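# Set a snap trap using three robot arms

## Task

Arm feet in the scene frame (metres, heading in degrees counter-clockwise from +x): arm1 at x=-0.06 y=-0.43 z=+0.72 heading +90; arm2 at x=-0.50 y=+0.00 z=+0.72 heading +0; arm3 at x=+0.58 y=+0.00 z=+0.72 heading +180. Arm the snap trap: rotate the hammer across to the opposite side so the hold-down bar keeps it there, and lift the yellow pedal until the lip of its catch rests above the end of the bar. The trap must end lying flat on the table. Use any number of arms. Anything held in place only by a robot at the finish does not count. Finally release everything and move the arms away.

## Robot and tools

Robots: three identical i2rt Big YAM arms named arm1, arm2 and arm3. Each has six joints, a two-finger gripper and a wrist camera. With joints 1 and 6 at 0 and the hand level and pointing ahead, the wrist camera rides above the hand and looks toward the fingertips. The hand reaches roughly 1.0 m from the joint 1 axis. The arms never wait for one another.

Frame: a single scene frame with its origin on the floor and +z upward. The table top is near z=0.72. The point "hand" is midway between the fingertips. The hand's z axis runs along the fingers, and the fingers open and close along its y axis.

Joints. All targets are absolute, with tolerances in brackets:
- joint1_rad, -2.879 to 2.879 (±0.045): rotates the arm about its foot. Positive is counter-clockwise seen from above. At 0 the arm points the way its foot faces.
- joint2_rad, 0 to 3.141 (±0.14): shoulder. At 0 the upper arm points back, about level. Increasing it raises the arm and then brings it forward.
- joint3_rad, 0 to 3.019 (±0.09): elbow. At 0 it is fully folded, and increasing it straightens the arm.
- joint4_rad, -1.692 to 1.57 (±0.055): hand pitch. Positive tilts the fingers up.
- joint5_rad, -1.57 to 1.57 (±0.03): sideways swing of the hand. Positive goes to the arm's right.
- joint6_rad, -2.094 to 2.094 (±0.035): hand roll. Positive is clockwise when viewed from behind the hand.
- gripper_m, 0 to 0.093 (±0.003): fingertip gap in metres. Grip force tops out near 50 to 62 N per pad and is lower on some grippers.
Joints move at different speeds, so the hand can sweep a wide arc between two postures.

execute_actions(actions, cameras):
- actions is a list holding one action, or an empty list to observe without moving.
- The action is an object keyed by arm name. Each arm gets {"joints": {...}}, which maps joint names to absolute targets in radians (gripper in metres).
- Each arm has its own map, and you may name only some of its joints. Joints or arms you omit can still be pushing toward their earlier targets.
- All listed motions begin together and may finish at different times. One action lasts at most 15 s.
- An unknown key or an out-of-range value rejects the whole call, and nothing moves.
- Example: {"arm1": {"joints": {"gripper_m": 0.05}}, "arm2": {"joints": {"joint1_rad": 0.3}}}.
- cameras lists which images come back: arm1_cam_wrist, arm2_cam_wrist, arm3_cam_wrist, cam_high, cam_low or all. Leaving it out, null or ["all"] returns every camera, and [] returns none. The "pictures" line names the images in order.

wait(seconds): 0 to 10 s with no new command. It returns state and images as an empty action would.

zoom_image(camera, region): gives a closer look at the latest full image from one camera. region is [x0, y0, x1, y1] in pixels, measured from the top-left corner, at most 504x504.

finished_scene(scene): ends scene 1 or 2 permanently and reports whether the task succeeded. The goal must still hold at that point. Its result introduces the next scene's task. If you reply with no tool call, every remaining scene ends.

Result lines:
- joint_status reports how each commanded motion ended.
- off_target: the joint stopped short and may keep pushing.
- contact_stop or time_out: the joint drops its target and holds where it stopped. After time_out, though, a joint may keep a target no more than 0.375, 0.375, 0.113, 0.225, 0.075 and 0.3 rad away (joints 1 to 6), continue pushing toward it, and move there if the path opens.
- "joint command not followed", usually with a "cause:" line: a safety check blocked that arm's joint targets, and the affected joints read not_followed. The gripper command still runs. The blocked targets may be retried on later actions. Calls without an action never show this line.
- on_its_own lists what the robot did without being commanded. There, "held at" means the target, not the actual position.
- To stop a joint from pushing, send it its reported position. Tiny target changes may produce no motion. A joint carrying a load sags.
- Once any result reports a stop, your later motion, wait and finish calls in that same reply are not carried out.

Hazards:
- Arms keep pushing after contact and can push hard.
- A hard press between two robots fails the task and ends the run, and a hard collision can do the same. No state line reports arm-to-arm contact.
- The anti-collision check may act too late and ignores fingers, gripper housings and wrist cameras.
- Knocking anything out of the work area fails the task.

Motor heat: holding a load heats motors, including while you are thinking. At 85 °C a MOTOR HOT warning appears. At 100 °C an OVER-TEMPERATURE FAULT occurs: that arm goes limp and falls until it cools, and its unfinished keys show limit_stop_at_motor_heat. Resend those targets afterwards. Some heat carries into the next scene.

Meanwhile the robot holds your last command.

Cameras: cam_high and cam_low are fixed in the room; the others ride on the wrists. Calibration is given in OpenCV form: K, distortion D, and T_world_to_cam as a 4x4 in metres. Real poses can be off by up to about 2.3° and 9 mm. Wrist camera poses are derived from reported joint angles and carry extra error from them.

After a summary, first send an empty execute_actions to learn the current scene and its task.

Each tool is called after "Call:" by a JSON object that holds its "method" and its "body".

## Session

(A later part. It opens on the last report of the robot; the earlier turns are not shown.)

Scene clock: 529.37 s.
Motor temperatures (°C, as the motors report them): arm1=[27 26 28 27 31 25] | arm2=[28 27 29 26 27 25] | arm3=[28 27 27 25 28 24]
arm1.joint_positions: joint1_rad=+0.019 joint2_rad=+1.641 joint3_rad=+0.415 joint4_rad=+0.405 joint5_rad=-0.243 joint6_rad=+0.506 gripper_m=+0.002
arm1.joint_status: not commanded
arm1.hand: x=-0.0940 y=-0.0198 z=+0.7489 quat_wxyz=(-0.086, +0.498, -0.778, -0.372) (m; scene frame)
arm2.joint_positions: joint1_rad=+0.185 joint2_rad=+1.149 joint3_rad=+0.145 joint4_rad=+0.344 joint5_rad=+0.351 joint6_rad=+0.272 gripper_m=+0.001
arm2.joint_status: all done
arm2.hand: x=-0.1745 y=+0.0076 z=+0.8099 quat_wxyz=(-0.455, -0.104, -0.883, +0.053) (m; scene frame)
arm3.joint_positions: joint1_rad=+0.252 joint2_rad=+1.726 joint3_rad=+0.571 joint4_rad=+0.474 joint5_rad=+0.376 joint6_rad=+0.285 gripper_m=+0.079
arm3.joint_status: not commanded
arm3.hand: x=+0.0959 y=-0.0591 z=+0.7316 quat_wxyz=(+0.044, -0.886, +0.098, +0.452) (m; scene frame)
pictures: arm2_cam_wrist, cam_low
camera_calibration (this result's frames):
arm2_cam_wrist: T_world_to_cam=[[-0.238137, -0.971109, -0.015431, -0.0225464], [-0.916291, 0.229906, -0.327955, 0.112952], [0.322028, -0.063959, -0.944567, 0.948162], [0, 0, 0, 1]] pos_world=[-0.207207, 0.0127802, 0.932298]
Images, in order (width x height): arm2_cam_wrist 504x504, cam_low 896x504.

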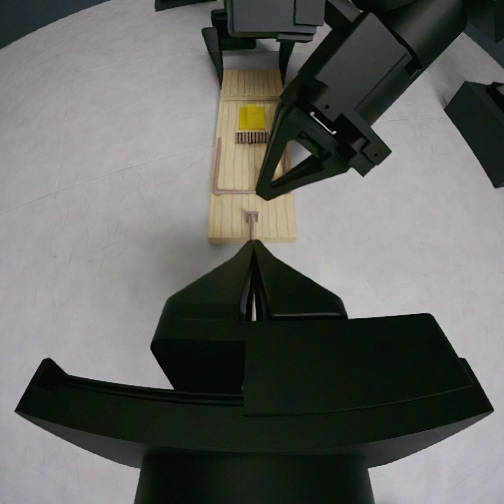

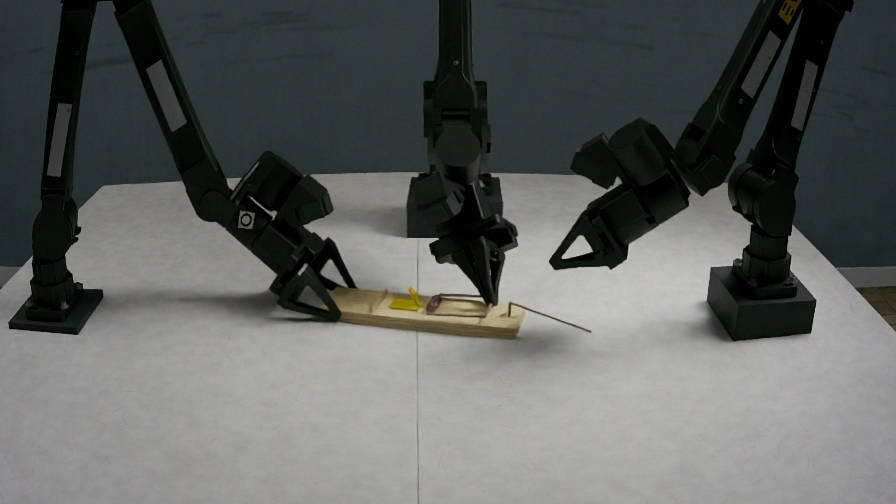

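Call:
{"method": "execute_actions", "body": {"actions": [{"arm2":{"joints":{"joint1_rad":0.155,"joint2_rad":1.3,"joint3_rad":0.195,"joint4_rad":0.25,"joint5_rad":0.24,"joint6_rad":0.28,"gripper_m":0.025}}}], "cameras": []}}

Call:
{"method": "execute_actions", "body": {"actions": [{"arm2":{"joints":{"joint2_rad":1.49,"joint4_rad":0.40}}}], "cameras": []}}

Call:
{"method": "execute_actions", "body": {"actions": [{"arm2":{"joints":{"gripper_m":0.0}}}], "cameras": ["cam_low"]}}

Call:
{"method": "zoom_image", "body": {"camera": "cam_low", "region": [480, 250, 660, 350]}}

Scene clock: 542.73 s.
Motor temperatures (°C, as the motors report them): arm1=[27 25 28 27 31 25] | arm2=[28 27 29 26 27 25] | arm3=[28 27 27 25 28 24]
arm1.joint_positions: joint1_rad=+0.019 joint2_rad=+1.641 joint3_rad=+0.415 joint4_rad=+0.405 joint5_rad=-0.243 joint6_rad=+0.506 gripper_m=+0.002
arm1.joint_status: not commanded
arm1.hand: x=-0.0940 y=-0.0198 z=+0.7489 quat_wxyz=(-0.086, +0.498, -0.778, -0.372) (m; scene frame)
arm2.joint_positions: joint1_rad=+0.163 joint2_rad=+1.296 joint3_rad=+0.172 joint4_rad=+0.260 joint5_rad=+0.244 joint6_rad=+0.271 gripper_m=+0.025
arm2.joint_status: all done
arm2.hand: x=-0.1920 y=+0.0148 z=+0.7585 quat_wxyz=(-0.357, -0.081, -0.930, +0.037) (m; scene frame)
arm3.joint_positions: joint1_rad=+0.252 joint2_rad=+1.726 joint3_rad=+0.571 joint4_rad=+0.474 joint5_rad=+0.376 joint6_rad=+0.285 gripper_m=+0.079
arm3.joint_status: not commanded
arm3.hand: x=+0.0959 y=-0.0591 z=+0.7316 quat_wxyz=(+0.044, -0.886, +0.098, +0.452) (m; scene frame)
pictures: none
No camera images: the call's "cameras" was empty. Leave "cameras" out to get every camera's image.

Scene clock: 543.57 s.
Motor temperatures (°C, as the motors report them): arm1=[27 25 28 27 31 25] | arm2=[28 27 29 26 27 25] | arm3=[28 27 27 25 28 24]
arm1.joint_positions: joint1_rad=+0.019 joint2_rad=+1.641 joint3_rad=+0.415 joint4_rad=+0.405 joint5_rad=-0.243 joint6_rad=+0.506 gripper_m=+0.002
arm1.joint_status: not commanded
arm1.hand: x=-0.0940 y=-0.0198 z=+0.7489 quat_wxyz=(-0.086, +0.498, -0.778, -0.372) (m; scene frame)
arm2.joint_positions: joint1_rad=+0.163 joint2_rad=+1.470 joint3_rad=+0.178 joint4_rad=+0.389 joint5_rad=+0.245 joint6_rad=+0.273 gripper_m=+0.025
arm2.joint_status: all done
arm2.hand: x=-0.1923 y=+0.0145 z=+0.7307 quat_wxyz=(-0.340, -0.080, -0.936, +0.042) (m; scene frame)
arm3.joint_positions: joint1_rad=+0.252 joint2_rad=+1.726 joint3_rad=+0.571 joint4_rad=+0.474 joint5_rad=+0.376 joint6_rad=+0.285 gripper_m=+0.079
arm3.joint_status: not commanded
arm3.hand: x=+0.0959 y=-0.0591 z=+0.7316 quat_wxyz=(+0.044, -0.886, +0.098, +0.452) (m; scene frame)
pictures: none
No camera images: the call's "cameras" was empty. Leave "cameras" out to get every camera's image.

Scene clock: 544.20 s.
Motor temperatures (°C, as the motors report them): arm1=[27 25 28 27 31 25] | arm2=[28 27 29 26 27 25] | arm3=[28 27 27 25 28 24]
arm1.joint_positions: joint1_rad=+0.019 joint2_rad=+1.641 joint3_rad=+0.415 joint4_rad=+0.405 joint5_rad=-0.243 joint6_rad=+0.506 gripper_m=+0.002
arm1.joint_status: not commanded
arm1.hand: x=-0.0940 y=-0.0198 z=+0.7489 quat_wxyz=(-0.086, +0.498, -0.778, -0.372) (m; scene frame)
arm2.joint_positions: joint1_rad=+0.158 joint2_rad=+1.471 joint3_rad=+0.178 joint4_rad=+0.389 joint5_rad=+0.247 joint6_rad=+0.283 gripper_m=+0.002
arm2.joint_status: all done
arm2.hand: x=-0.1923 y=+0.0126 z=+0.7305 quat_wxyz=(-0.340, -0.087, -0.935, +0.042) (m; scene frame)
arm3.joint_positions: joint1_rad=+0.252 joint2_rad=+1.726 joint3_rad=+0.571 joint4_rad=+0.474 joint5_rad=+0.376 joint6_rad=+0.285 gripper_m=+0.079
arm3.joint_status: not commanded
arm3.hand: x=+0.0959 y=-0.0591 z=+0.7316 quat_wxyz=(+0.044, -0.886, +0.098, +0.452) (m; scene frame)
pictures: cam_low
Images, in order (width x height): cam_low 896x504.

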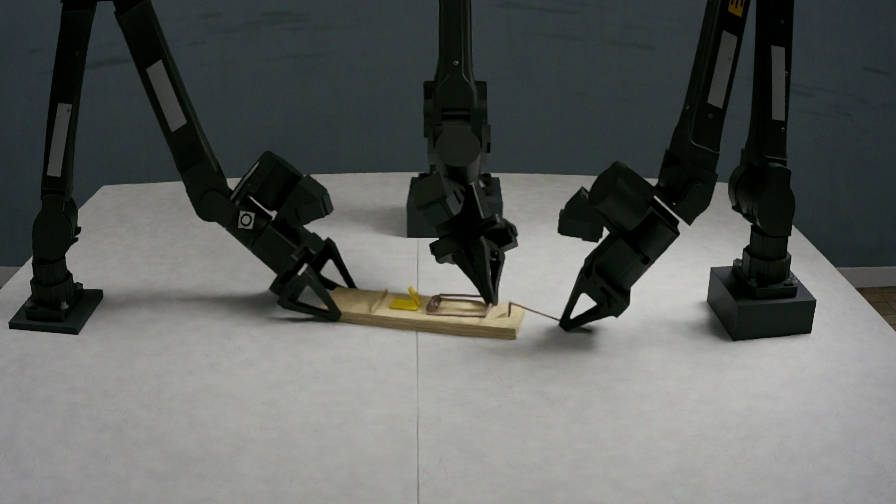

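Region (480, 250, 660, 350) of cam_low's 896x504 image, scaled by 2.800, with more detail than that image has.

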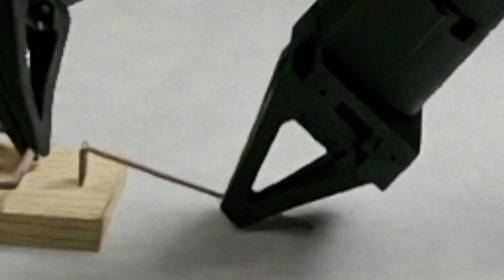

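Call:
{"method": "execute_actions", "body": {"actions": [{"arm2":{"joints":{"joint1_rad":0.17,"joint2_rad":1.2,"joint3_rad":0.135,"joint4_rad":0.241,"joint5_rad":0.27}}}], "cameras": []}}

Call:
{"method": "execute_actions", "body": {"actions": [{"arm2":{"joints":{"joint1_rad":0.195,"joint2_rad":1.145,"joint3_rad":0.16,"joint4_rad":0.375,"joint5_rad":0.355,"joint6_rad":0.25}}}], "cameras": ["cam_low"]}}

Scene clock: 555.87 s.
Motor temperatures (°C, as the motors report them): arm1=[27 25 28 27 30 25] | arm2=[28 27 29 26 27 25] | arm3=[28 27 27 25 28 24]
arm1.joint_positions: joint1_rad=+0.019 joint2_rad=+1.641 joint3_rad=+0.415 joint4_rad=+0.405 joint5_rad=-0.243 joint6_rad=+0.506 gripper_m=+0.002
arm1.joint_status: not commanded
arm1.hand: x=-0.0940 y=-0.0198 z=+0.7489 quat_wxyz=(-0.086, +0.498, -0.778, -0.372) (m; scene frame)
arm2.joint_positions: joint1_rad=+0.166 joint2_rad=+1.214 joint3_rad=+0.148 joint4_rad=+0.252 joint5_rad=+0.262 joint6_rad=+0.285 gripper_m=+0.002
arm2.joint_status: all done
arm2.hand: x=-0.1942 y=+0.0124 z=+0.7732 quat_wxyz=(-0.382, -0.091, -0.919, +0.036) (m; scene frame)
arm3.joint_positions: joint1_rad=+0.252 joint2_rad=+1.726 joint3_rad=+0.571 joint4_rad=+0.474 joint5_rad=+0.376 joint6_rad=+0.285 gripper_m=+0.079
arm3.joint_status: not commanded
arm3.hand: x=+0.0959 y=-0.0590 z=+0.7316 quat_wxyz=(+0.044, -0.886, +0.098, +0.452) (m; scene frame)
pictures: none
No camera images: the call's "cameras" was empty. Leave "cameras" out to get every camera's image.

Scene clock: 556.73 s.
Motor temperatures (°C, as the motors report them): arm1=[27 25 28 27 30 25] | arm2=[28 27 29 26 27 25] | arm3=[28 27 27 25 28 24]
arm1.joint_positions: joint1_rad=+0.019 joint2_rad=+1.641 joint3_rad=+0.415 joint4_rad=+0.405 joint5_rad=-0.243 joint6_rad=+0.506 gripper_m=+0.002
arm1.joint_status: not commanded
arm1.hand: x=-0.0940 y=-0.0199 z=+0.7488 quat_wxyz=(-0.086, +0.498, -0.778, -0.372) (m; scene frame)
arm2.joint_positions: joint1_rad=+0.199 joint2_rad=+1.147 joint3_rad=+0.133 joint4_rad=+0.342 joint5_rad=+0.352 joint6_rad=+0.266 gripper_m=+0.001
arm2.joint_status: all done
arm2.hand: x=-0.1801 y=+0.0108 z=+0.8057 quat_wxyz=(-0.450, -0.094, -0.886, +0.053) (m; scene frame)
arm3.joint_positions: joint1_rad=+0.252 joint2_rad=+1.726 joint3_rad=+0.571 joint4_rad=+0.474 joint5_rad=+0.376 joint6_rad=+0.283 gripper_m=+0.079
arm3.joint_status: not commanded
arm3.hand: x=+0.0960 y=-0.0590 z=+0.7314 quat_wxyz=(+0.044, -0.886, +0.098, +0.452) (m; scene frame)
pictures: cam_low
Images, in order (width x height): cam_low 896x504.

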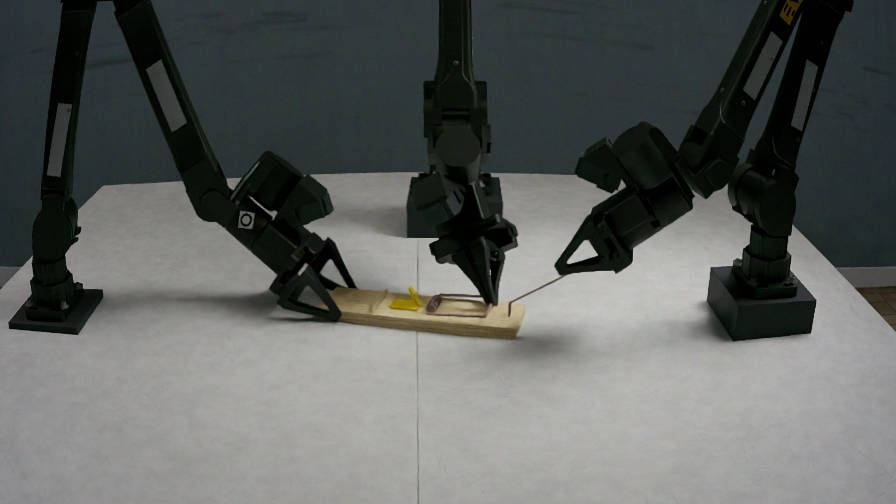

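Call:
{"method": "execute_actions", "body": {"actions": [{"arm2":{"joints":{"joint1_rad":0.17,"joint2_rad":1.2,"joint3_rad":0.16,"joint4_rad":0.60,"joint5_rad":0.37,"joint6_rad":0.19}}}], "cameras": ["cam_low"]}}

Call:
{"method": "zoom_image", "body": {"camera": "cam_low", "region": [400, 150, 680, 350]}}

Scene clock: 569.57 s.
Motor temperatures (°C, as the motors report them): arm1=[27 25 28 27 30 25] | arm2=[28 27 30 26 27 25] | arm3=[28 27 27 25 28 24]
arm1.joint_positions: joint1_rad=+0.019 joint2_rad=+1.641 joint3_rad=+0.415 joint4_rad=+0.405 joint5_rad=-0.243 joint6_rad=+0.507 gripper_m=+0.002
arm1.joint_status: not commanded
arm1.hand: x=-0.0940 y=-0.0199 z=+0.7488 quat_wxyz=(-0.086, +0.498, -0.778, -0.372) (m; scene frame)
arm2.joint_positions: joint1_rad=+0.174 joint2_rad=+1.194 joint3_rad=+0.133 joint4_rad=+0.572 joint5_rad=+0.372 joint6_rad=+0.205 gripper_m=+0.001
arm2.joint_status: all done
arm2.hand: x=-0.1550 y=+0.0046 z=+0.8368 quat_wxyz=(-0.525, -0.097, -0.844, +0.058) (m; scene frame)
arm3.joint_positions: joint1_rad=+0.251 joint2_rad=+1.726 joint3_rad=+0.571 joint4_rad=+0.474 joint5_rad=+0.376 joint6_rad=+0.284 gripper_m=+0.079
arm3.joint_status: not commanded
arm3.hand: x=+0.0959 y=-0.0589 z=+0.7314 quat_wxyz=(+0.044, -0.886, +0.098, +0.452) (m; scene frame)
pictures: cam_low
Images, in order (width x height): cam_low 896x504.

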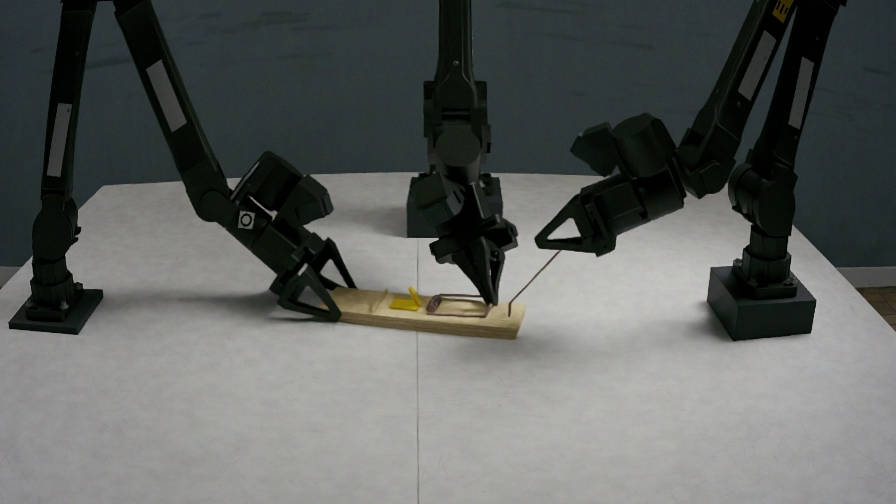

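Region (400, 150, 680, 350) of cam_low's 896x504 image, scaled by 1.800, with more detail than that image has; it fills the top 360 rows of this view, and the rest is white.

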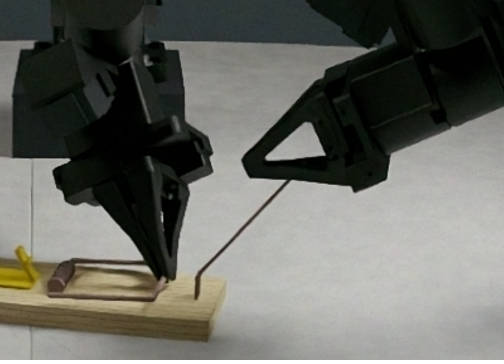

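Call:
{"method": "execute_actions", "body": {"actions": [{"arm2":{"joints":{"joint1_rad":0.128,"joint2_rad":1.275,"joint3_rad":0.225,"joint4_rad":0.69,"joint5_rad":0.367,"joint6_rad":0.14}}}], "cameras": ["cam_low","cam_high","arm2_cam_wrist"]}}

Call:
{"method": "zoom_image", "body": {"camera": "cam_low", "region": [400, 150, 680, 350]}}

Scene clock: 591.20 s.
Motor temperatures (°C, as the motors report them): arm1=[27 25 28 27 30 25] | arm2=[28 27 31 26 27 25] | arm3=[28 27 27 25 28 24]
arm1.joint_positions: joint1_rad=+0.019 joint2_rad=+1.641 joint3_rad=+0.415 joint4_rad=+0.405 joint5_rad=-0.243 joint6_rad=+0.507 gripper_m=+0.002
arm1.joint_status: not commanded
arm1.hand: x=-0.0940 y=-0.0199 z=+0.7488 quat_wxyz=(-0.086, +0.498, -0.778, -0.372) (m; scene frame)
arm2.joint_positions: joint1_rad=+0.131 joint2_rad=+1.268 joint3_rad=+0.200 joint4_rad=+0.668 joint5_rad=+0.369 joint6_rad=+0.157 gripper_m=+0.001
arm2.joint_status: all done
arm2.hand: x=-0.1207 y=-0.0043 z=+0.8587 quat_wxyz=(-0.558, -0.101, -0.821, +0.071) (m; scene frame)
arm3.joint_positions: joint1_rad=+0.251 joint2_rad=+1.726 joint3_rad=+0.571 joint4_rad=+0.474 joint5_rad=+0.376 joint6_rad=+0.284 gripper_m=+0.079
arm3.joint_status: not commanded
arm3.hand: x=+0.0959 y=-0.0589 z=+0.7314 quat_wxyz=(+0.044, -0.886, +0.098, +0.452) (m; scene frame)
pictures: arm2_cam_wrist, cam_high, cam_low
camera_calibration (this result's frames):
arm2_cam_wrist: T_world_to_cam=[[-0.247137, -0.968902, -0.0123504, -0.0242672], [-0.810771, 0.213749, -0.544942, 0.379934], [0.530635, -0.124662, -0.838383, 0.909884], [0, 0, 0, 1]] pos_world=[-0.180774, 0.0087048, 0.969573]
Images, in order (width x height): arm2_cam_wrist 504x504, cam_high 896x504, cam_low 896x504.

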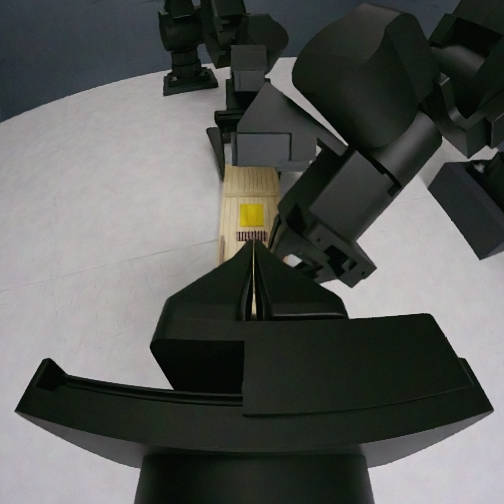

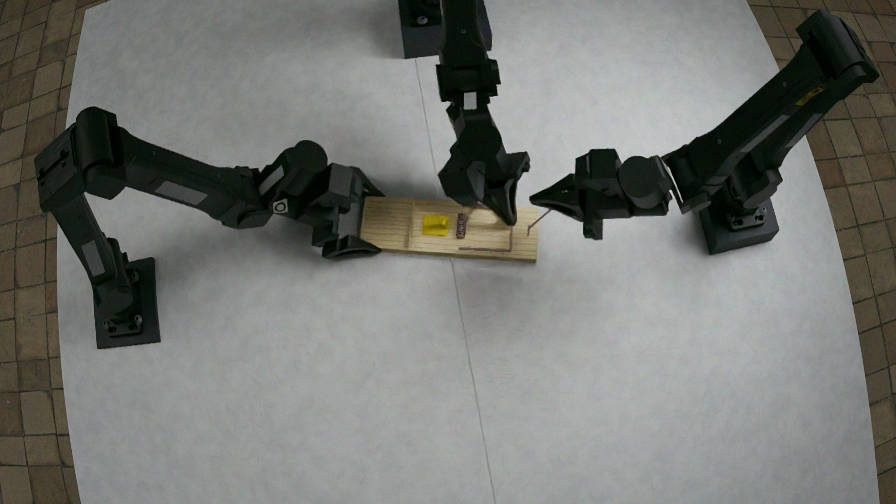

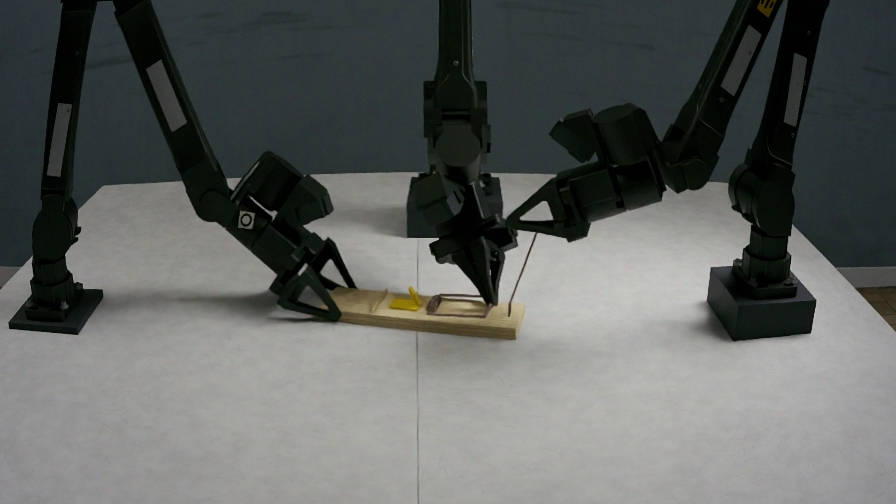

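Region (400, 150, 680, 350) of cam_low's 896x504 image, scaled by 1.800, with more detail than that image has; it fills the top 360 rows of this view, and the rest is white.

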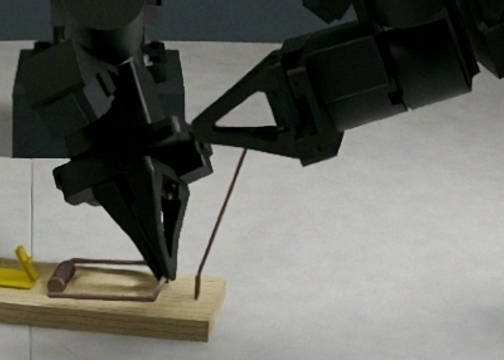

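Call:
{"method": "execute_actions", "body": {"actions": [{"arm2":{"joints":{"joint1_rad":0.093,"joint2_rad":1.362,"joint3_rad":0.33,"joint4_rad":0.65,"joint5_rad":0.355}}}], "cameras": ["cam_low","arm2_cam_wrist"]}}

Call:
{"method": "zoom_image", "body": {"camera": "cam_low", "region": [400, 150, 680, 350]}}

Scene clock: 604.57 s.
Motor temperatures (°C, as the motors report them): arm1=[27 25 28 27 30 25] | arm2=[28 27 31 26 27 25] | arm3=[28 27 27 25 28 24]
arm1.joint_positions: joint1_rad=+0.019 joint2_rad=+1.641 joint3_rad=+0.415 joint4_rad=+0.405 joint5_rad=-0.243 joint6_rad=+0.507 gripper_m=+0.002
arm1.joint_status: not commanded
arm1.hand: x=-0.0940 y=-0.0199 z=+0.7488 quat_wxyz=(-0.086, +0.498, -0.778, -0.372) (m; scene frame)
arm2.joint_positions: joint1_rad=+0.091 joint2_rad=+1.355 joint3_rad=+0.299 joint4_rad=+0.658 joint5_rad=+0.358 joint6_rad=+0.153 gripper_m=+0.001
arm2.joint_status: all done
arm2.hand: x=-0.0833 y=-0.0132 z=+0.8637 quat_wxyz=(-0.557, -0.113, -0.819, +0.078) (m; scene frame)
arm3.joint_positions: joint1_rad=+0.251 joint2_rad=+1.726 joint3_rad=+0.571 joint4_rad=+0.474 joint5_rad=+0.376 joint6_rad=+0.284 gripper_m=+0.079
arm3.joint_status: not commanded
arm3.hand: x=+0.0959 y=-0.0589 z=+0.7314 quat_wxyz=(+0.044, -0.886, +0.098, +0.452) (m; scene frame)
pictures: arm2_cam_wrist, cam_low
camera_calibration (this result's frames):
arm2_cam_wrist: T_world_to_cam=[[-0.274042, -0.961616, -0.0140111, -0.0242451], [-0.803907, 0.237046, -0.545474, 0.416179], [0.527858, -0.138219, -0.83801, 0.892391], [0, 0, 0, 1]] pos_world=[-0.143131, 0.00137759, 0.974508]
Images, in order (width x height): arm2_cam_wrist 504x504, cam_low 896x504.

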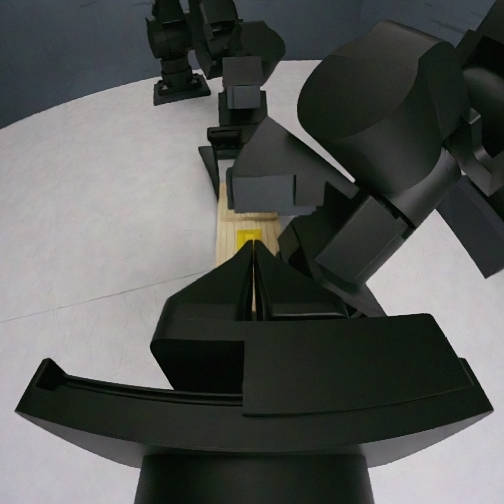

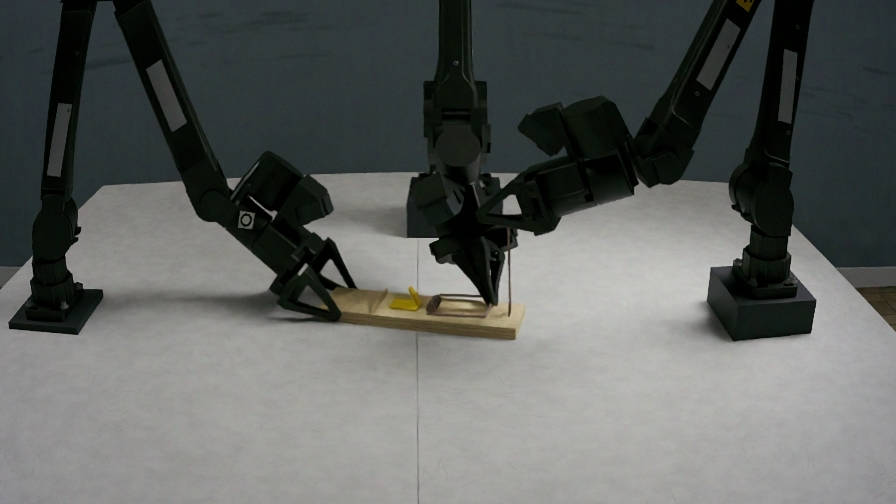

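Region (400, 150, 680, 350) of cam_low's 896x504 image, scaled by 1.800, with more detail than that image has; it fills the top 360 rows of this view, and the rest is white.

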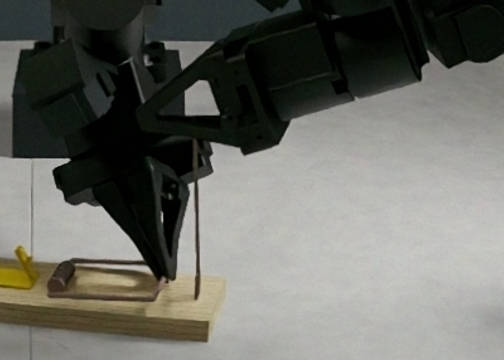

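Call:
{"method": "execute_actions", "body": {"actions": [{"arm2":{"joints":{"joint2_rad":1.395,"joint3_rad":0.35}}}], "cameras": []}}

Call:
{"method": "execute_actions", "body": {"actions": [{"arm2":{"joints":{"gripper_m":0.007}}}], "cameras": ["cam_low","cam_high"]}}

Call:
{"method": "zoom_image", "body": {"camera": "cam_low", "region": [360, 190, 580, 350]}}

Scene clock: 613.40 s.
Motor temperatures (°C, as the motors report them): arm1=[27 25 28 27 30 25] | arm2=[28 27 31 26 27 25] | arm3=[28 27 27 25 28 24]
arm1.joint_positions: joint1_rad=+0.019 joint2_rad=+1.641 joint3_rad=+0.415 joint4_rad=+0.405 joint5_rad=-0.243 joint6_rad=+0.507 gripper_m=+0.002
arm1.joint_status: not commanded
arm1.hand: x=-0.0940 y=-0.0199 z=+0.7488 quat_wxyz=(-0.086, +0.498, -0.778, -0.372) (m; scene frame)
arm2.joint_positions: joint1_rad=+0.088 joint2_rad=+1.376 joint3_rad=+0.318 joint4_rad=+0.658 joint5_rad=+0.361 joint6_rad=+0.151 gripper_m=+0.001
arm2.joint_status: all done
arm2.hand: x=-0.0765 y=-0.0145 z=+0.8629 quat_wxyz=(-0.556, -0.114, -0.819, +0.081) (m; scene frame)
arm3.joint_positions: joint1_rad=+0.251 joint2_rad=+1.726 joint3_rad=+0.571 joint4_rad=+0.474 joint5_rad=+0.376 joint6_rad=+0.284 gripper_m=+0.079
arm3.joint_status: not commanded
arm3.hand: x=+0.0959 y=-0.0589 z=+0.7314 quat_wxyz=(+0.044, -0.886, +0.098, +0.452) (m; scene frame)
pictures: none
No camera images: the call's "cameras" was empty. Leave "cameras" out to get every camera's image.

Scene clock: 613.80 s.
Motor temperatures (°C, as the motors report them): arm1=[27 25 28 27 30 25] | arm2=[28 27 31 26 27 25] | arm3=[28 27 27 25 28 24]
arm1.joint_positions: joint1_rad=+0.019 joint2_rad=+1.641 joint3_rad=+0.415 joint4_rad=+0.405 joint5_rad=-0.243 joint6_rad=+0.507 gripper_m=+0.002
arm1.joint_status: not commanded
arm1.hand: x=-0.0940 y=-0.0199 z=+0.7488 quat_wxyz=(-0.086, +0.498, -0.778, -0.372) (m; scene frame)
arm2.joint_positions: joint1_rad=+0.088 joint2_rad=+1.376 joint3_rad=+0.318 joint4_rad=+0.658 joint5_rad=+0.359 joint6_rad=+0.151 gripper_m=+0.007
arm2.joint_status: all done
arm2.hand: x=-0.0764 y=-0.0141 z=+0.8628 quat_wxyz=(-0.556, -0.113, -0.820, +0.080) (m; scene frame)
arm3.joint_positions: joint1_rad=+0.251 joint2_rad=+1.726 joint3_rad=+0.571 joint4_rad=+0.474 joint5_rad=+0.376 joint6_rad=+0.284 gripper_m=+0.079
arm3.joint_status: not commanded
arm3.hand: x=+0.0959 y=-0.0589 z=+0.7314 quat_wxyz=(+0.044, -0.886, +0.098, +0.452) (m; scene frame)
pictures: cam_high, cam_low
Images, in order (width x height): cam_high 896x504, cam_low 896x504.

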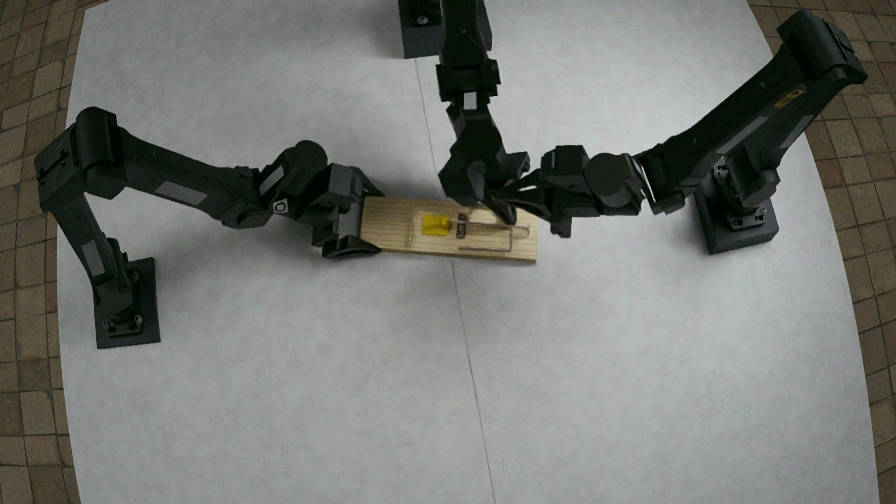

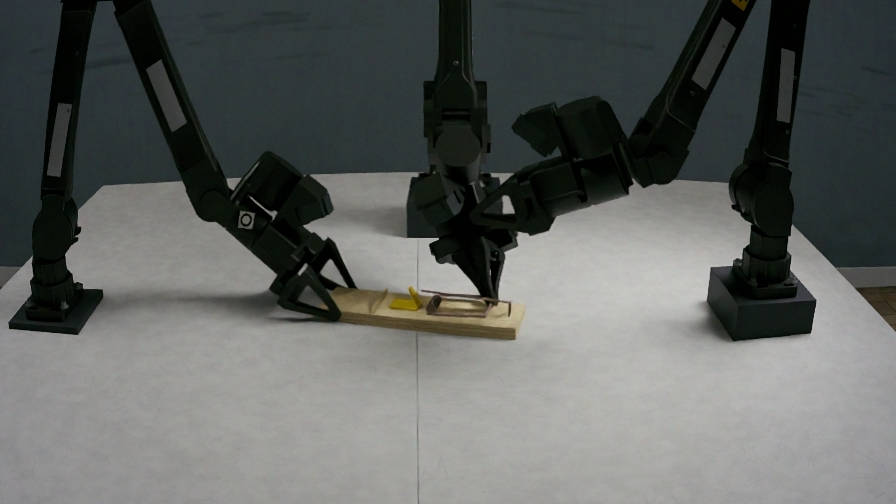

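Region (360, 190, 580, 350) of cam_low's 896x504 image, scaled by 2.291, with more detail than that image has; it fills the top 367 rows of this view, and the rest is white.

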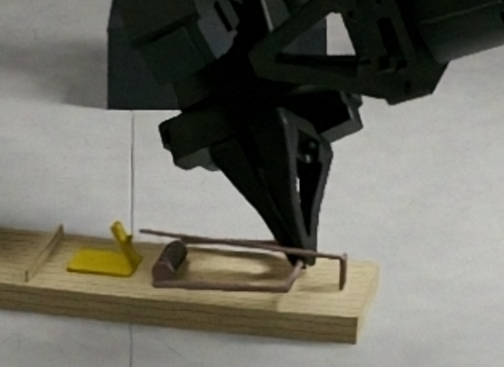

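Call:
{"method": "execute_actions", "body": {"actions": [{"arm2":{"joints":{"joint2_rad":0.9,"joint3_rad":0.2,"joint4_rad":0.2}},"arm3":{"joints":{"gripper_m":0.093,"joint1_rad":0.252,"joint2_rad":1.726,"joint3_rad":0.571,"joint4_rad":0.474}}}], "cameras": []}}

Call:
{"method": "execute_actions", "body": {"actions": [{"arm3":{"joints":{"joint2_rad":1.58}}}], "cameras": []}}

Call:
{"method": "execute_actions", "body": {"actions": [{"arm3":{"joints":{"gripper_m":0.0,"joint1_rad":0.185,"joint2_rad":1.69,"joint3_rad":0.70,"joint4_rad":0.455,"joint5_rad":0.355,"joint6_rad":0.21}}}], "cameras": ["cam_low","arm3_cam_wrist","arm1_cam_wrist"]}}

Call:
{"method": "zoom_image", "body": {"camera": "cam_low", "region": [330, 200, 530, 350]}}

Scene clock: 641.40 s.
Motor temperatures (°C, as the motors report them): arm1=[27 25 28 27 30 25] | arm2=[28 27 32 26 27 25] | arm3=[28 27 27 25 27 24]
arm1.joint_positions: joint1_rad=+0.019 joint2_rad=+1.646 joint3_rad=+0.415 joint4_rad=+0.413 joint5_rad=-0.245 joint6_rad=+0.506 gripper_m=+0.002
arm1.joint_status: not commanded
arm1.hand: x=-0.0942 y=-0.0197 z=+0.7480 quat_wxyz=(-0.086, +0.498, -0.778, -0.373) (m; scene frame)
arm2.joint_positions: joint1_rad=+0.088 joint2_rad=+0.902 joint3_rad=+0.192 joint4_rad=+0.212 joint5_rad=+0.358 joint6_rad=+0.151 gripper_m=+0.007
arm2.joint_status: all done
arm2.hand: x=-0.1580 y=-0.0228 z=+0.8817 quat_wxyz=(-0.516, -0.107, -0.845, +0.090) (m; scene frame)
arm3.joint_positions: joint1_rad=+0.251 joint2_rad=+1.724 joint3_rad=+0.572 joint4_rad=+0.482 joint5_rad=+0.374 joint6_rad=+0.285 gripper_m=+0.093
arm3.joint_status: all done
arm3.hand: x=+0.0938 y=-0.0597 z=+0.7344 quat_wxyz=(+0.041, -0.883, +0.099, +0.457) (m; scene frame)
pictures: none
No camera images: the call's "cameras" was empty. Leave "cameras" out to get every camera's image.

Scene clock: 642.30 s.
Motor temperatures (°C, as the motors report them): arm1=[27 25 28 27 30 25] | arm2=[28 27 32 26 27 25] | arm3=[28 27 27 25 27 24]
arm1.joint_positions: joint1_rad=+0.019 joint2_rad=+1.646 joint3_rad=+0.415 joint4_rad=+0.413 joint5_rad=-0.245 joint6_rad=+0.506 gripper_m=+0.002
arm1.joint_status: not commanded
arm1.hand: x=-0.0942 y=-0.0197 z=+0.7480 quat_wxyz=(-0.086, +0.498, -0.778, -0.373) (m; scene frame)
arm2.joint_positions: joint1_rad=+0.088 joint2_rad=+0.902 joint3_rad=+0.192 joint4_rad=+0.212 joint5_rad=+0.358 joint6_rad=+0.151 gripper_m=+0.007
arm2.joint_status: not commanded
arm2.hand: x=-0.1580 y=-0.0228 z=+0.8817 quat_wxyz=(-0.516, -0.107, -0.845, +0.090) (m; scene frame)
arm3.joint_positions: joint1_rad=+0.251 joint2_rad=+1.576 joint3_rad=+0.570 joint4_rad=+0.479 joint5_rad=+0.371 joint6_rad=+0.285 gripper_m=+0.093
arm3.joint_status: all done
arm3.hand: x=+0.0815 y=-0.0623 z=+0.8024 quat_wxyz=(+0.018, -0.850, +0.110, +0.514) (m; scene frame)
pictures: none
No camera images: the call's "cameras" was empty. Leave "cameras" out to get every camera's image.

Scene clock: 643.23 s.
Motor temperatures (°C, as the motors report them): arm1=[27 25 28 27 30 25] | arm2=[28 27 32 26 27 25] | arm3=[28 27 27 25 27 24]
arm1.joint_positions: joint1_rad=+0.019 joint2_rad=+1.646 joint3_rad=+0.415 joint4_rad=+0.413 joint5_rad=-0.245 joint6_rad=+0.506 gripper_m=+0.002
arm1.joint_status: not commanded
arm1.hand: x=-0.0942 y=-0.0197 z=+0.7480 quat_wxyz=(-0.086, +0.498, -0.778, -0.373) (m; scene frame)
arm2.joint_positions: joint1_rad=+0.088 joint2_rad=+0.902 joint3_rad=+0.192 joint4_rad=+0.212 joint5_rad=+0.358 joint6_rad=+0.151 gripper_m=+0.007
arm2.joint_status: not commanded
arm2.hand: x=-0.1580 y=-0.0228 z=+0.8817 quat_wxyz=(-0.516, -0.107, -0.845, +0.090) (m; scene frame)
arm3.joint_positions: joint1_rad=+0.190 joint2_rad=+1.702 joint3_rad=+0.662 joint4_rad=+0.462 joint5_rad=+0.357 joint6_rad=+0.223 gripper_m=+0.001
arm3.joint_status: all done
arm3.hand: x=+0.0492 y=-0.0403 z=+0.7728 quat_wxyz=(+0.050, -0.864, +0.102, +0.490) (m; scene frame)
pictures: arm1_cam_wrist, arm3_cam_wrist, cam_low
camera_calibration (this result's frames):
arm1_cam_wrist: T_world_to_cam=[[0.838489, -0.236582, -0.490883, 0.444119], [-0.266744, -0.963727, 0.008839, -0.0458227], [-0.475168, 0.123528, -0.871181, 0.735121], [0, 0, 0, 1]] pos_world=[-0.0353056, -0.0298984, 0.858839]
arm3_cam_wrist: T_world_to_cam=[[0.233806, 0.97227, -0.00516033, 0.0306686], [0.893719, -0.217001, -0.392653, 0.259689], [-0.382884, 0.0871928, -0.919672, 0.856475], [0, 0, 0, 1]] pos_world=[0.0886718, -0.048144, 0.889802]
Images, in order (width x height): arm1_cam_wrist 504x504, arm3_cam_wrist 504x504, cam_low 896x504.

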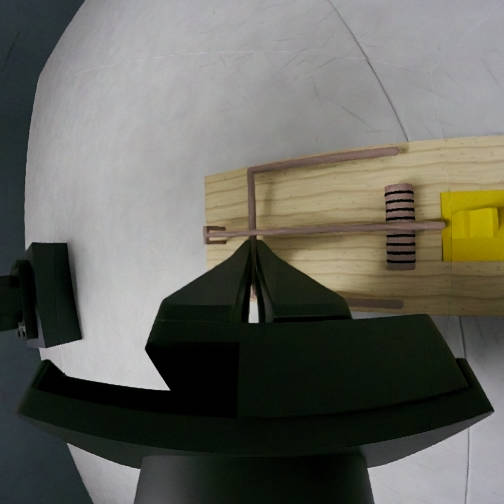

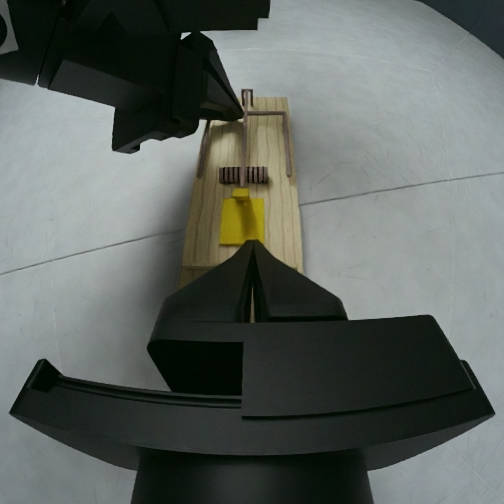

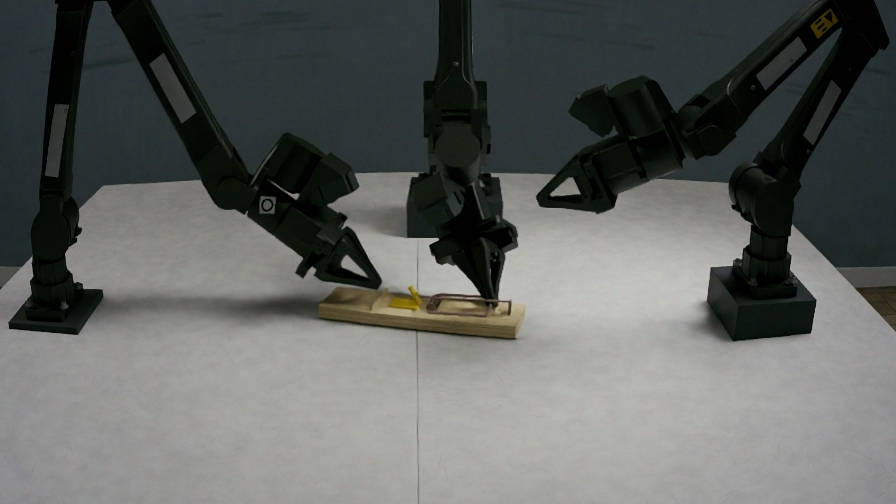

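Region (330, 200, 530, 350) of cam_low's 896x504 image, scaled by 2.520, with more detail than that image has; it fills the top 378 rows of this view, and the rest is white.

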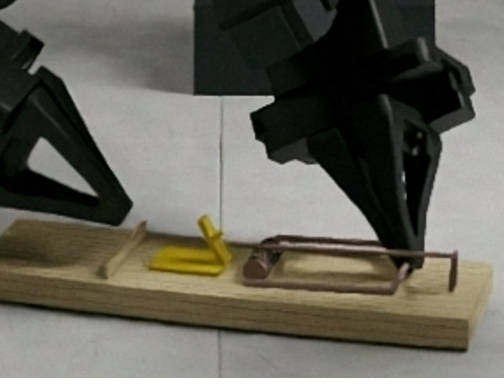

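Call:
{"method": "execute_actions", "body": {"actions": [{"arm3":{"joints":{"joint1_rad":0.178,"joint2_rad":1.76,"joint3_rad":0.775,"joint4_rad":0.44}}}], "cameras": ["cam_low","arm3_cam_wrist"]}}

Call:
{"method": "zoom_image", "body": {"camera": "cam_low", "region": [330, 200, 530, 350]}}

Scene clock: 656.03 s.
Motor temperatures (°C, as the motors report them): arm1=[27 25 28 27 30 25] | arm2=[28 27 32 26 27 25] | arm3=[28 27 28 25 27 24]
arm1.joint_positions: joint1_rad=+0.019 joint2_rad=+1.646 joint3_rad=+0.415 joint4_rad=+0.413 joint5_rad=-0.245 joint6_rad=+0.506 gripper_m=+0.002
arm1.joint_status: not commanded
arm1.hand: x=-0.0942 y=-0.0197 z=+0.7480 quat_wxyz=(-0.086, +0.498, -0.778, -0.373) (m; scene frame)
arm2.joint_positions: joint1_rad=+0.088 joint2_rad=+0.902 joint3_rad=+0.192 joint4_rad=+0.212 joint5_rad=+0.358 joint6_rad=+0.151 gripper_m=+0.007
arm2.joint_status: not commanded
arm2.hand: x=-0.1580 y=-0.0228 z=+0.8817 quat_wxyz=(-0.516, -0.107, -0.845, +0.090) (m; scene frame)
arm3.joint_positions: joint1_rad=+0.190 joint2_rad=+1.762 joint3_rad=+0.738 joint4_rad=+0.450 joint5_rad=+0.357 joint6_rad=+0.222 gripper_m=+0.001
arm3.joint_status: all done
arm3.hand: x=+0.0221 y=-0.0456 z=+0.7691 quat_wxyz=(+0.050, -0.863, +0.102, +0.492) (m; scene frame)
pictures: arm3_cam_wrist, cam_low
camera_calibration (this result's frames):
arm3_cam_wrist: T_world_to_cam=[[0.233459, 0.972348, -0.0060836, 0.0428514], [0.892372, -0.216734, -0.395853, 0.283808], [-0.386225, 0.0869867, -0.918294, 0.842128], [0, 0, 0, 1]] pos_world=[0.0619849, -0.0534097, 0.885928]
Images, in order (width x height): arm3_cam_wrist 504x504, cam_low 896x504.

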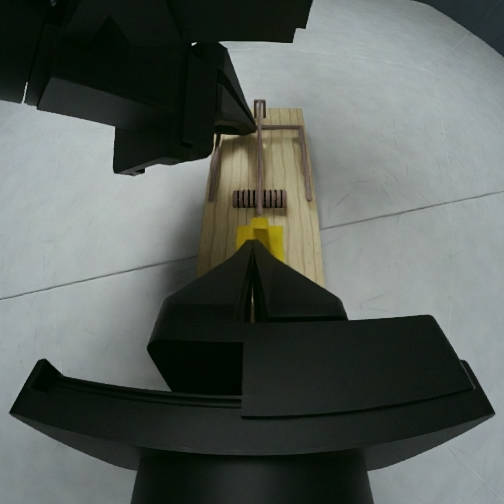

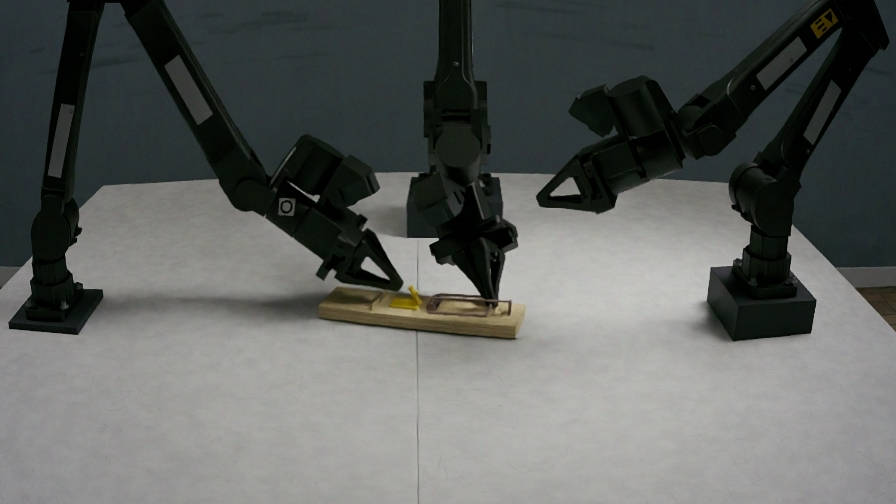

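Region (330, 200, 530, 350) of cam_low's 896x504 image, scaled by 2.520, with more detail than that image has; it fills the top 378 rows of this view, and the rest is white.

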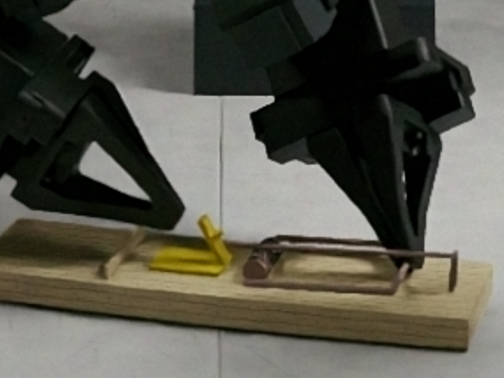

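Call:
{"method": "execute_actions", "body": {"actions": [{"arm3":{"joints":{"joint1_rad":0.162,"joint2_rad":1.81,"joint3_rad":0.825,"joint4_rad":0.43}}}], "cameras": ["cam_low","arm1_cam_wrist"]}}

Call:
{"method": "zoom_image", "body": {"camera": "cam_low", "region": [360, 230, 500, 340]}}

Scene clock: 666.73 s.
Motor temperatures (°C, as the motors report them): arm1=[27 25 28 27 30 25] | arm2=[28 27 32 26 27 25] | arm3=[28 27 29 25 27 24]
arm1.joint_positions: joint1_rad=+0.019 joint2_rad=+1.646 joint3_rad=+0.415 joint4_rad=+0.413 joint5_rad=-0.245 joint6_rad=+0.506 gripper_m=+0.002
arm1.joint_status: not commanded
arm1.hand: x=-0.0945 y=-0.0196 z=+0.7481 quat_wxyz=(-0.086, +0.498, -0.777, -0.374) (m; scene frame)
arm2.joint_positions: joint1_rad=+0.088 joint2_rad=+0.902 joint3_rad=+0.192 joint4_rad=+0.212 joint5_rad=+0.358 joint6_rad=+0.151 gripper_m=+0.007
arm2.joint_status: not commanded
arm2.hand: x=-0.1580 y=-0.0228 z=+0.8817 quat_wxyz=(-0.516, -0.107, -0.845, +0.090) (m; scene frame)
arm3.joint_positions: joint1_rad=+0.173 joint2_rad=+1.809 joint3_rad=+0.782 joint4_rad=+0.439 joint5_rad=+0.357 joint6_rad=+0.222 gripper_m=+0.001
arm3.joint_status: all done
arm3.hand: x=+0.0079 y=-0.0387 z=+0.7586 quat_wxyz=(+0.056, -0.866, +0.108, +0.485) (m; scene frame)
pictures: arm1_cam_wrist, cam_low
camera_calibration (this result's frames):
arm1_cam_wrist: T_world_to_cam=[[0.838433, -0.235448, -0.491523, 0.444949], [-0.265877, -0.963972, 0.00822941, -0.0452675], [-0.475752, 0.123785, -0.870826, 0.734792], [0, 0, 0, 1]] pos_world=[-0.0355163, -0.0298306, 0.858951]
Images, in order (width x height): arm1_cam_wrist 504x504, cam_low 896x504.

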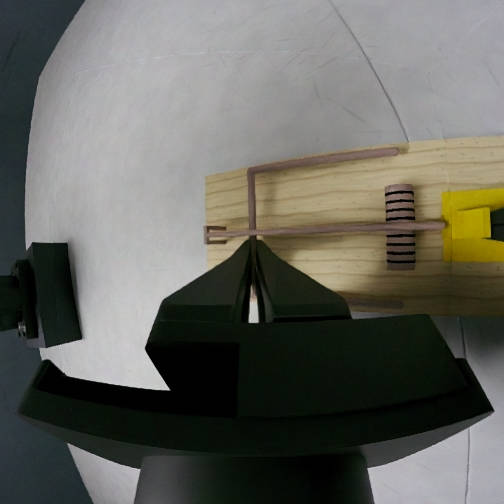

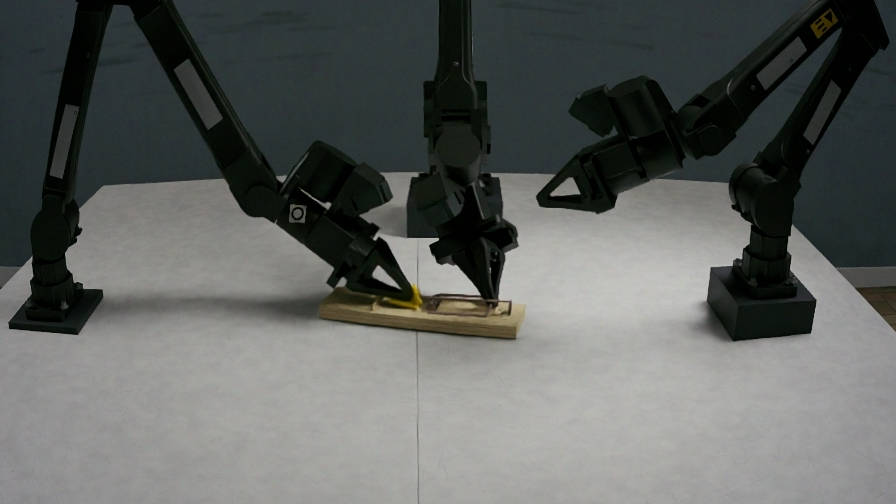

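Region (360, 230, 500, 340) of cam_low's 896x504 image, scaled by 3.600, with more detail than that image has; it fills the top 396 rows of this view, and the rest is white.

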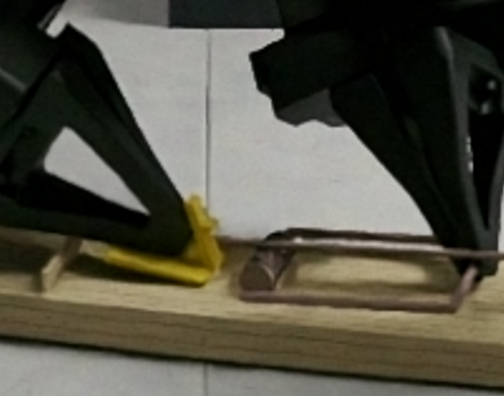

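Call:
{"method": "execute_actions", "body": {"actions": [{"arm3":{"joints":{"joint4_rad":0.495}}}], "cameras": ["cam_low","arm1_cam_wrist"]}}

Call:
{"method": "zoom_image", "body": {"camera": "cam_low", "region": [360, 230, 500, 340]}}

Scene clock: 674.30 s.
Motor temperatures (°C, as the motors report them): arm1=[27 25 28 27 29 25] | arm2=[28 27 32 26 27 25] | arm3=[28 28 29 25 27 24]
arm1.joint_positions: joint1_rad=+0.020 joint2_rad=+1.647 joint3_rad=+0.415 joint4_rad=+0.416 joint5_rad=-0.247 joint6_rad=+0.506 gripper_m=+0.002
arm1.joint_status: not commanded
arm1.hand: x=-0.0951 y=-0.0193 z=+0.7484 quat_wxyz=(-0.086, +0.499, -0.777, -0.375) (m; scene frame)
arm2.joint_positions: joint1_rad=+0.088 joint2_rad=+0.902 joint3_rad=+0.192 joint4_rad=+0.212 joint5_rad=+0.358 joint6_rad=+0.151 gripper_m=+0.007
arm2.joint_status: not commanded
arm2.hand: x=-0.1580 y=-0.0228 z=+0.8817 quat_wxyz=(-0.516, -0.107, -0.845, +0.090) (m; scene frame)
arm3.joint_positions: joint1_rad=+0.173 joint2_rad=+1.813 joint3_rad=+0.782 joint4_rad=+0.455 joint5_rad=+0.357 joint6_rad=+0.222 gripper_m=+0.001
arm3.joint_status: all done
arm3.hand: x=+0.0062 y=-0.0389 z=+0.7599 quat_wxyz=(+0.054, -0.863, +0.109, +0.490) (m; scene frame)
pictures: arm1_cam_wrist, cam_low
camera_calibration (this result's frames):
arm1_cam_wrist: T_world_to_cam=[[0.838243, -0.23277, -0.493119, 0.446906], [-0.263894, -0.964528, 0.00670534, -0.0438624], [-0.477188, 0.12451, -0.869936, 0.73393], [0, 0, 0, 1]] pos_world=[-0.0359679, -0.029662, 0.859144]
Images, in order (width x height): arm1_cam_wrist 504x504, cam_low 896x504.

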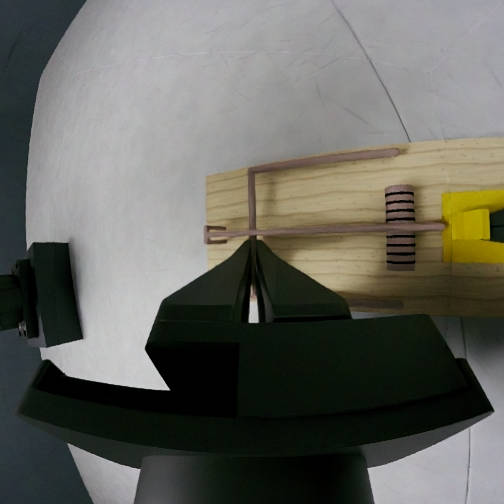

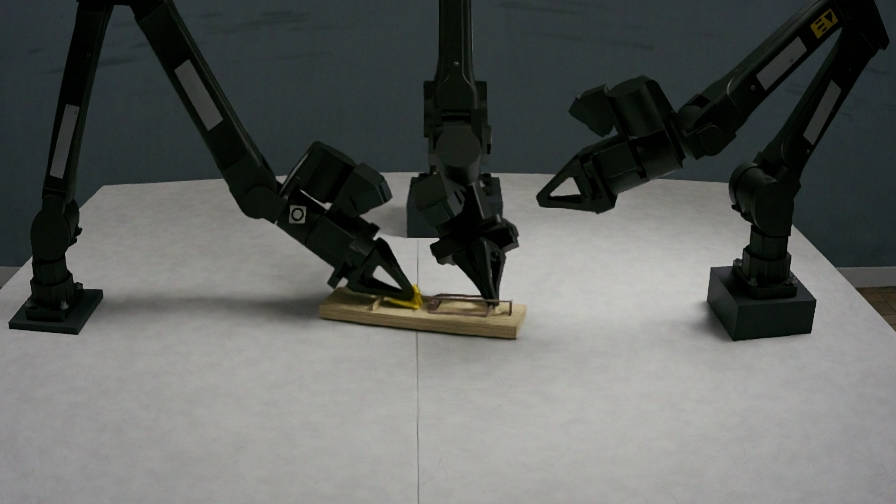

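Region (360, 230, 500, 340) of cam_low's 896x504 image, scaled by 3.600, with more detail than that image has; it fills the top 396 rows of this view, and the rest is white.

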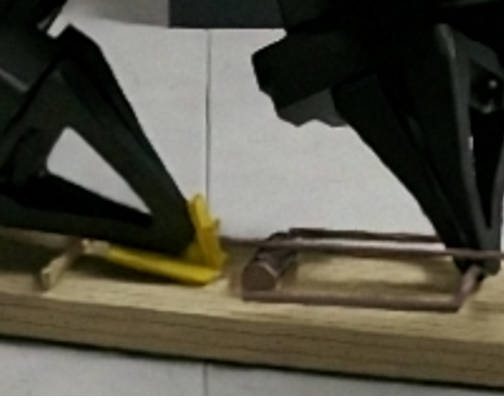

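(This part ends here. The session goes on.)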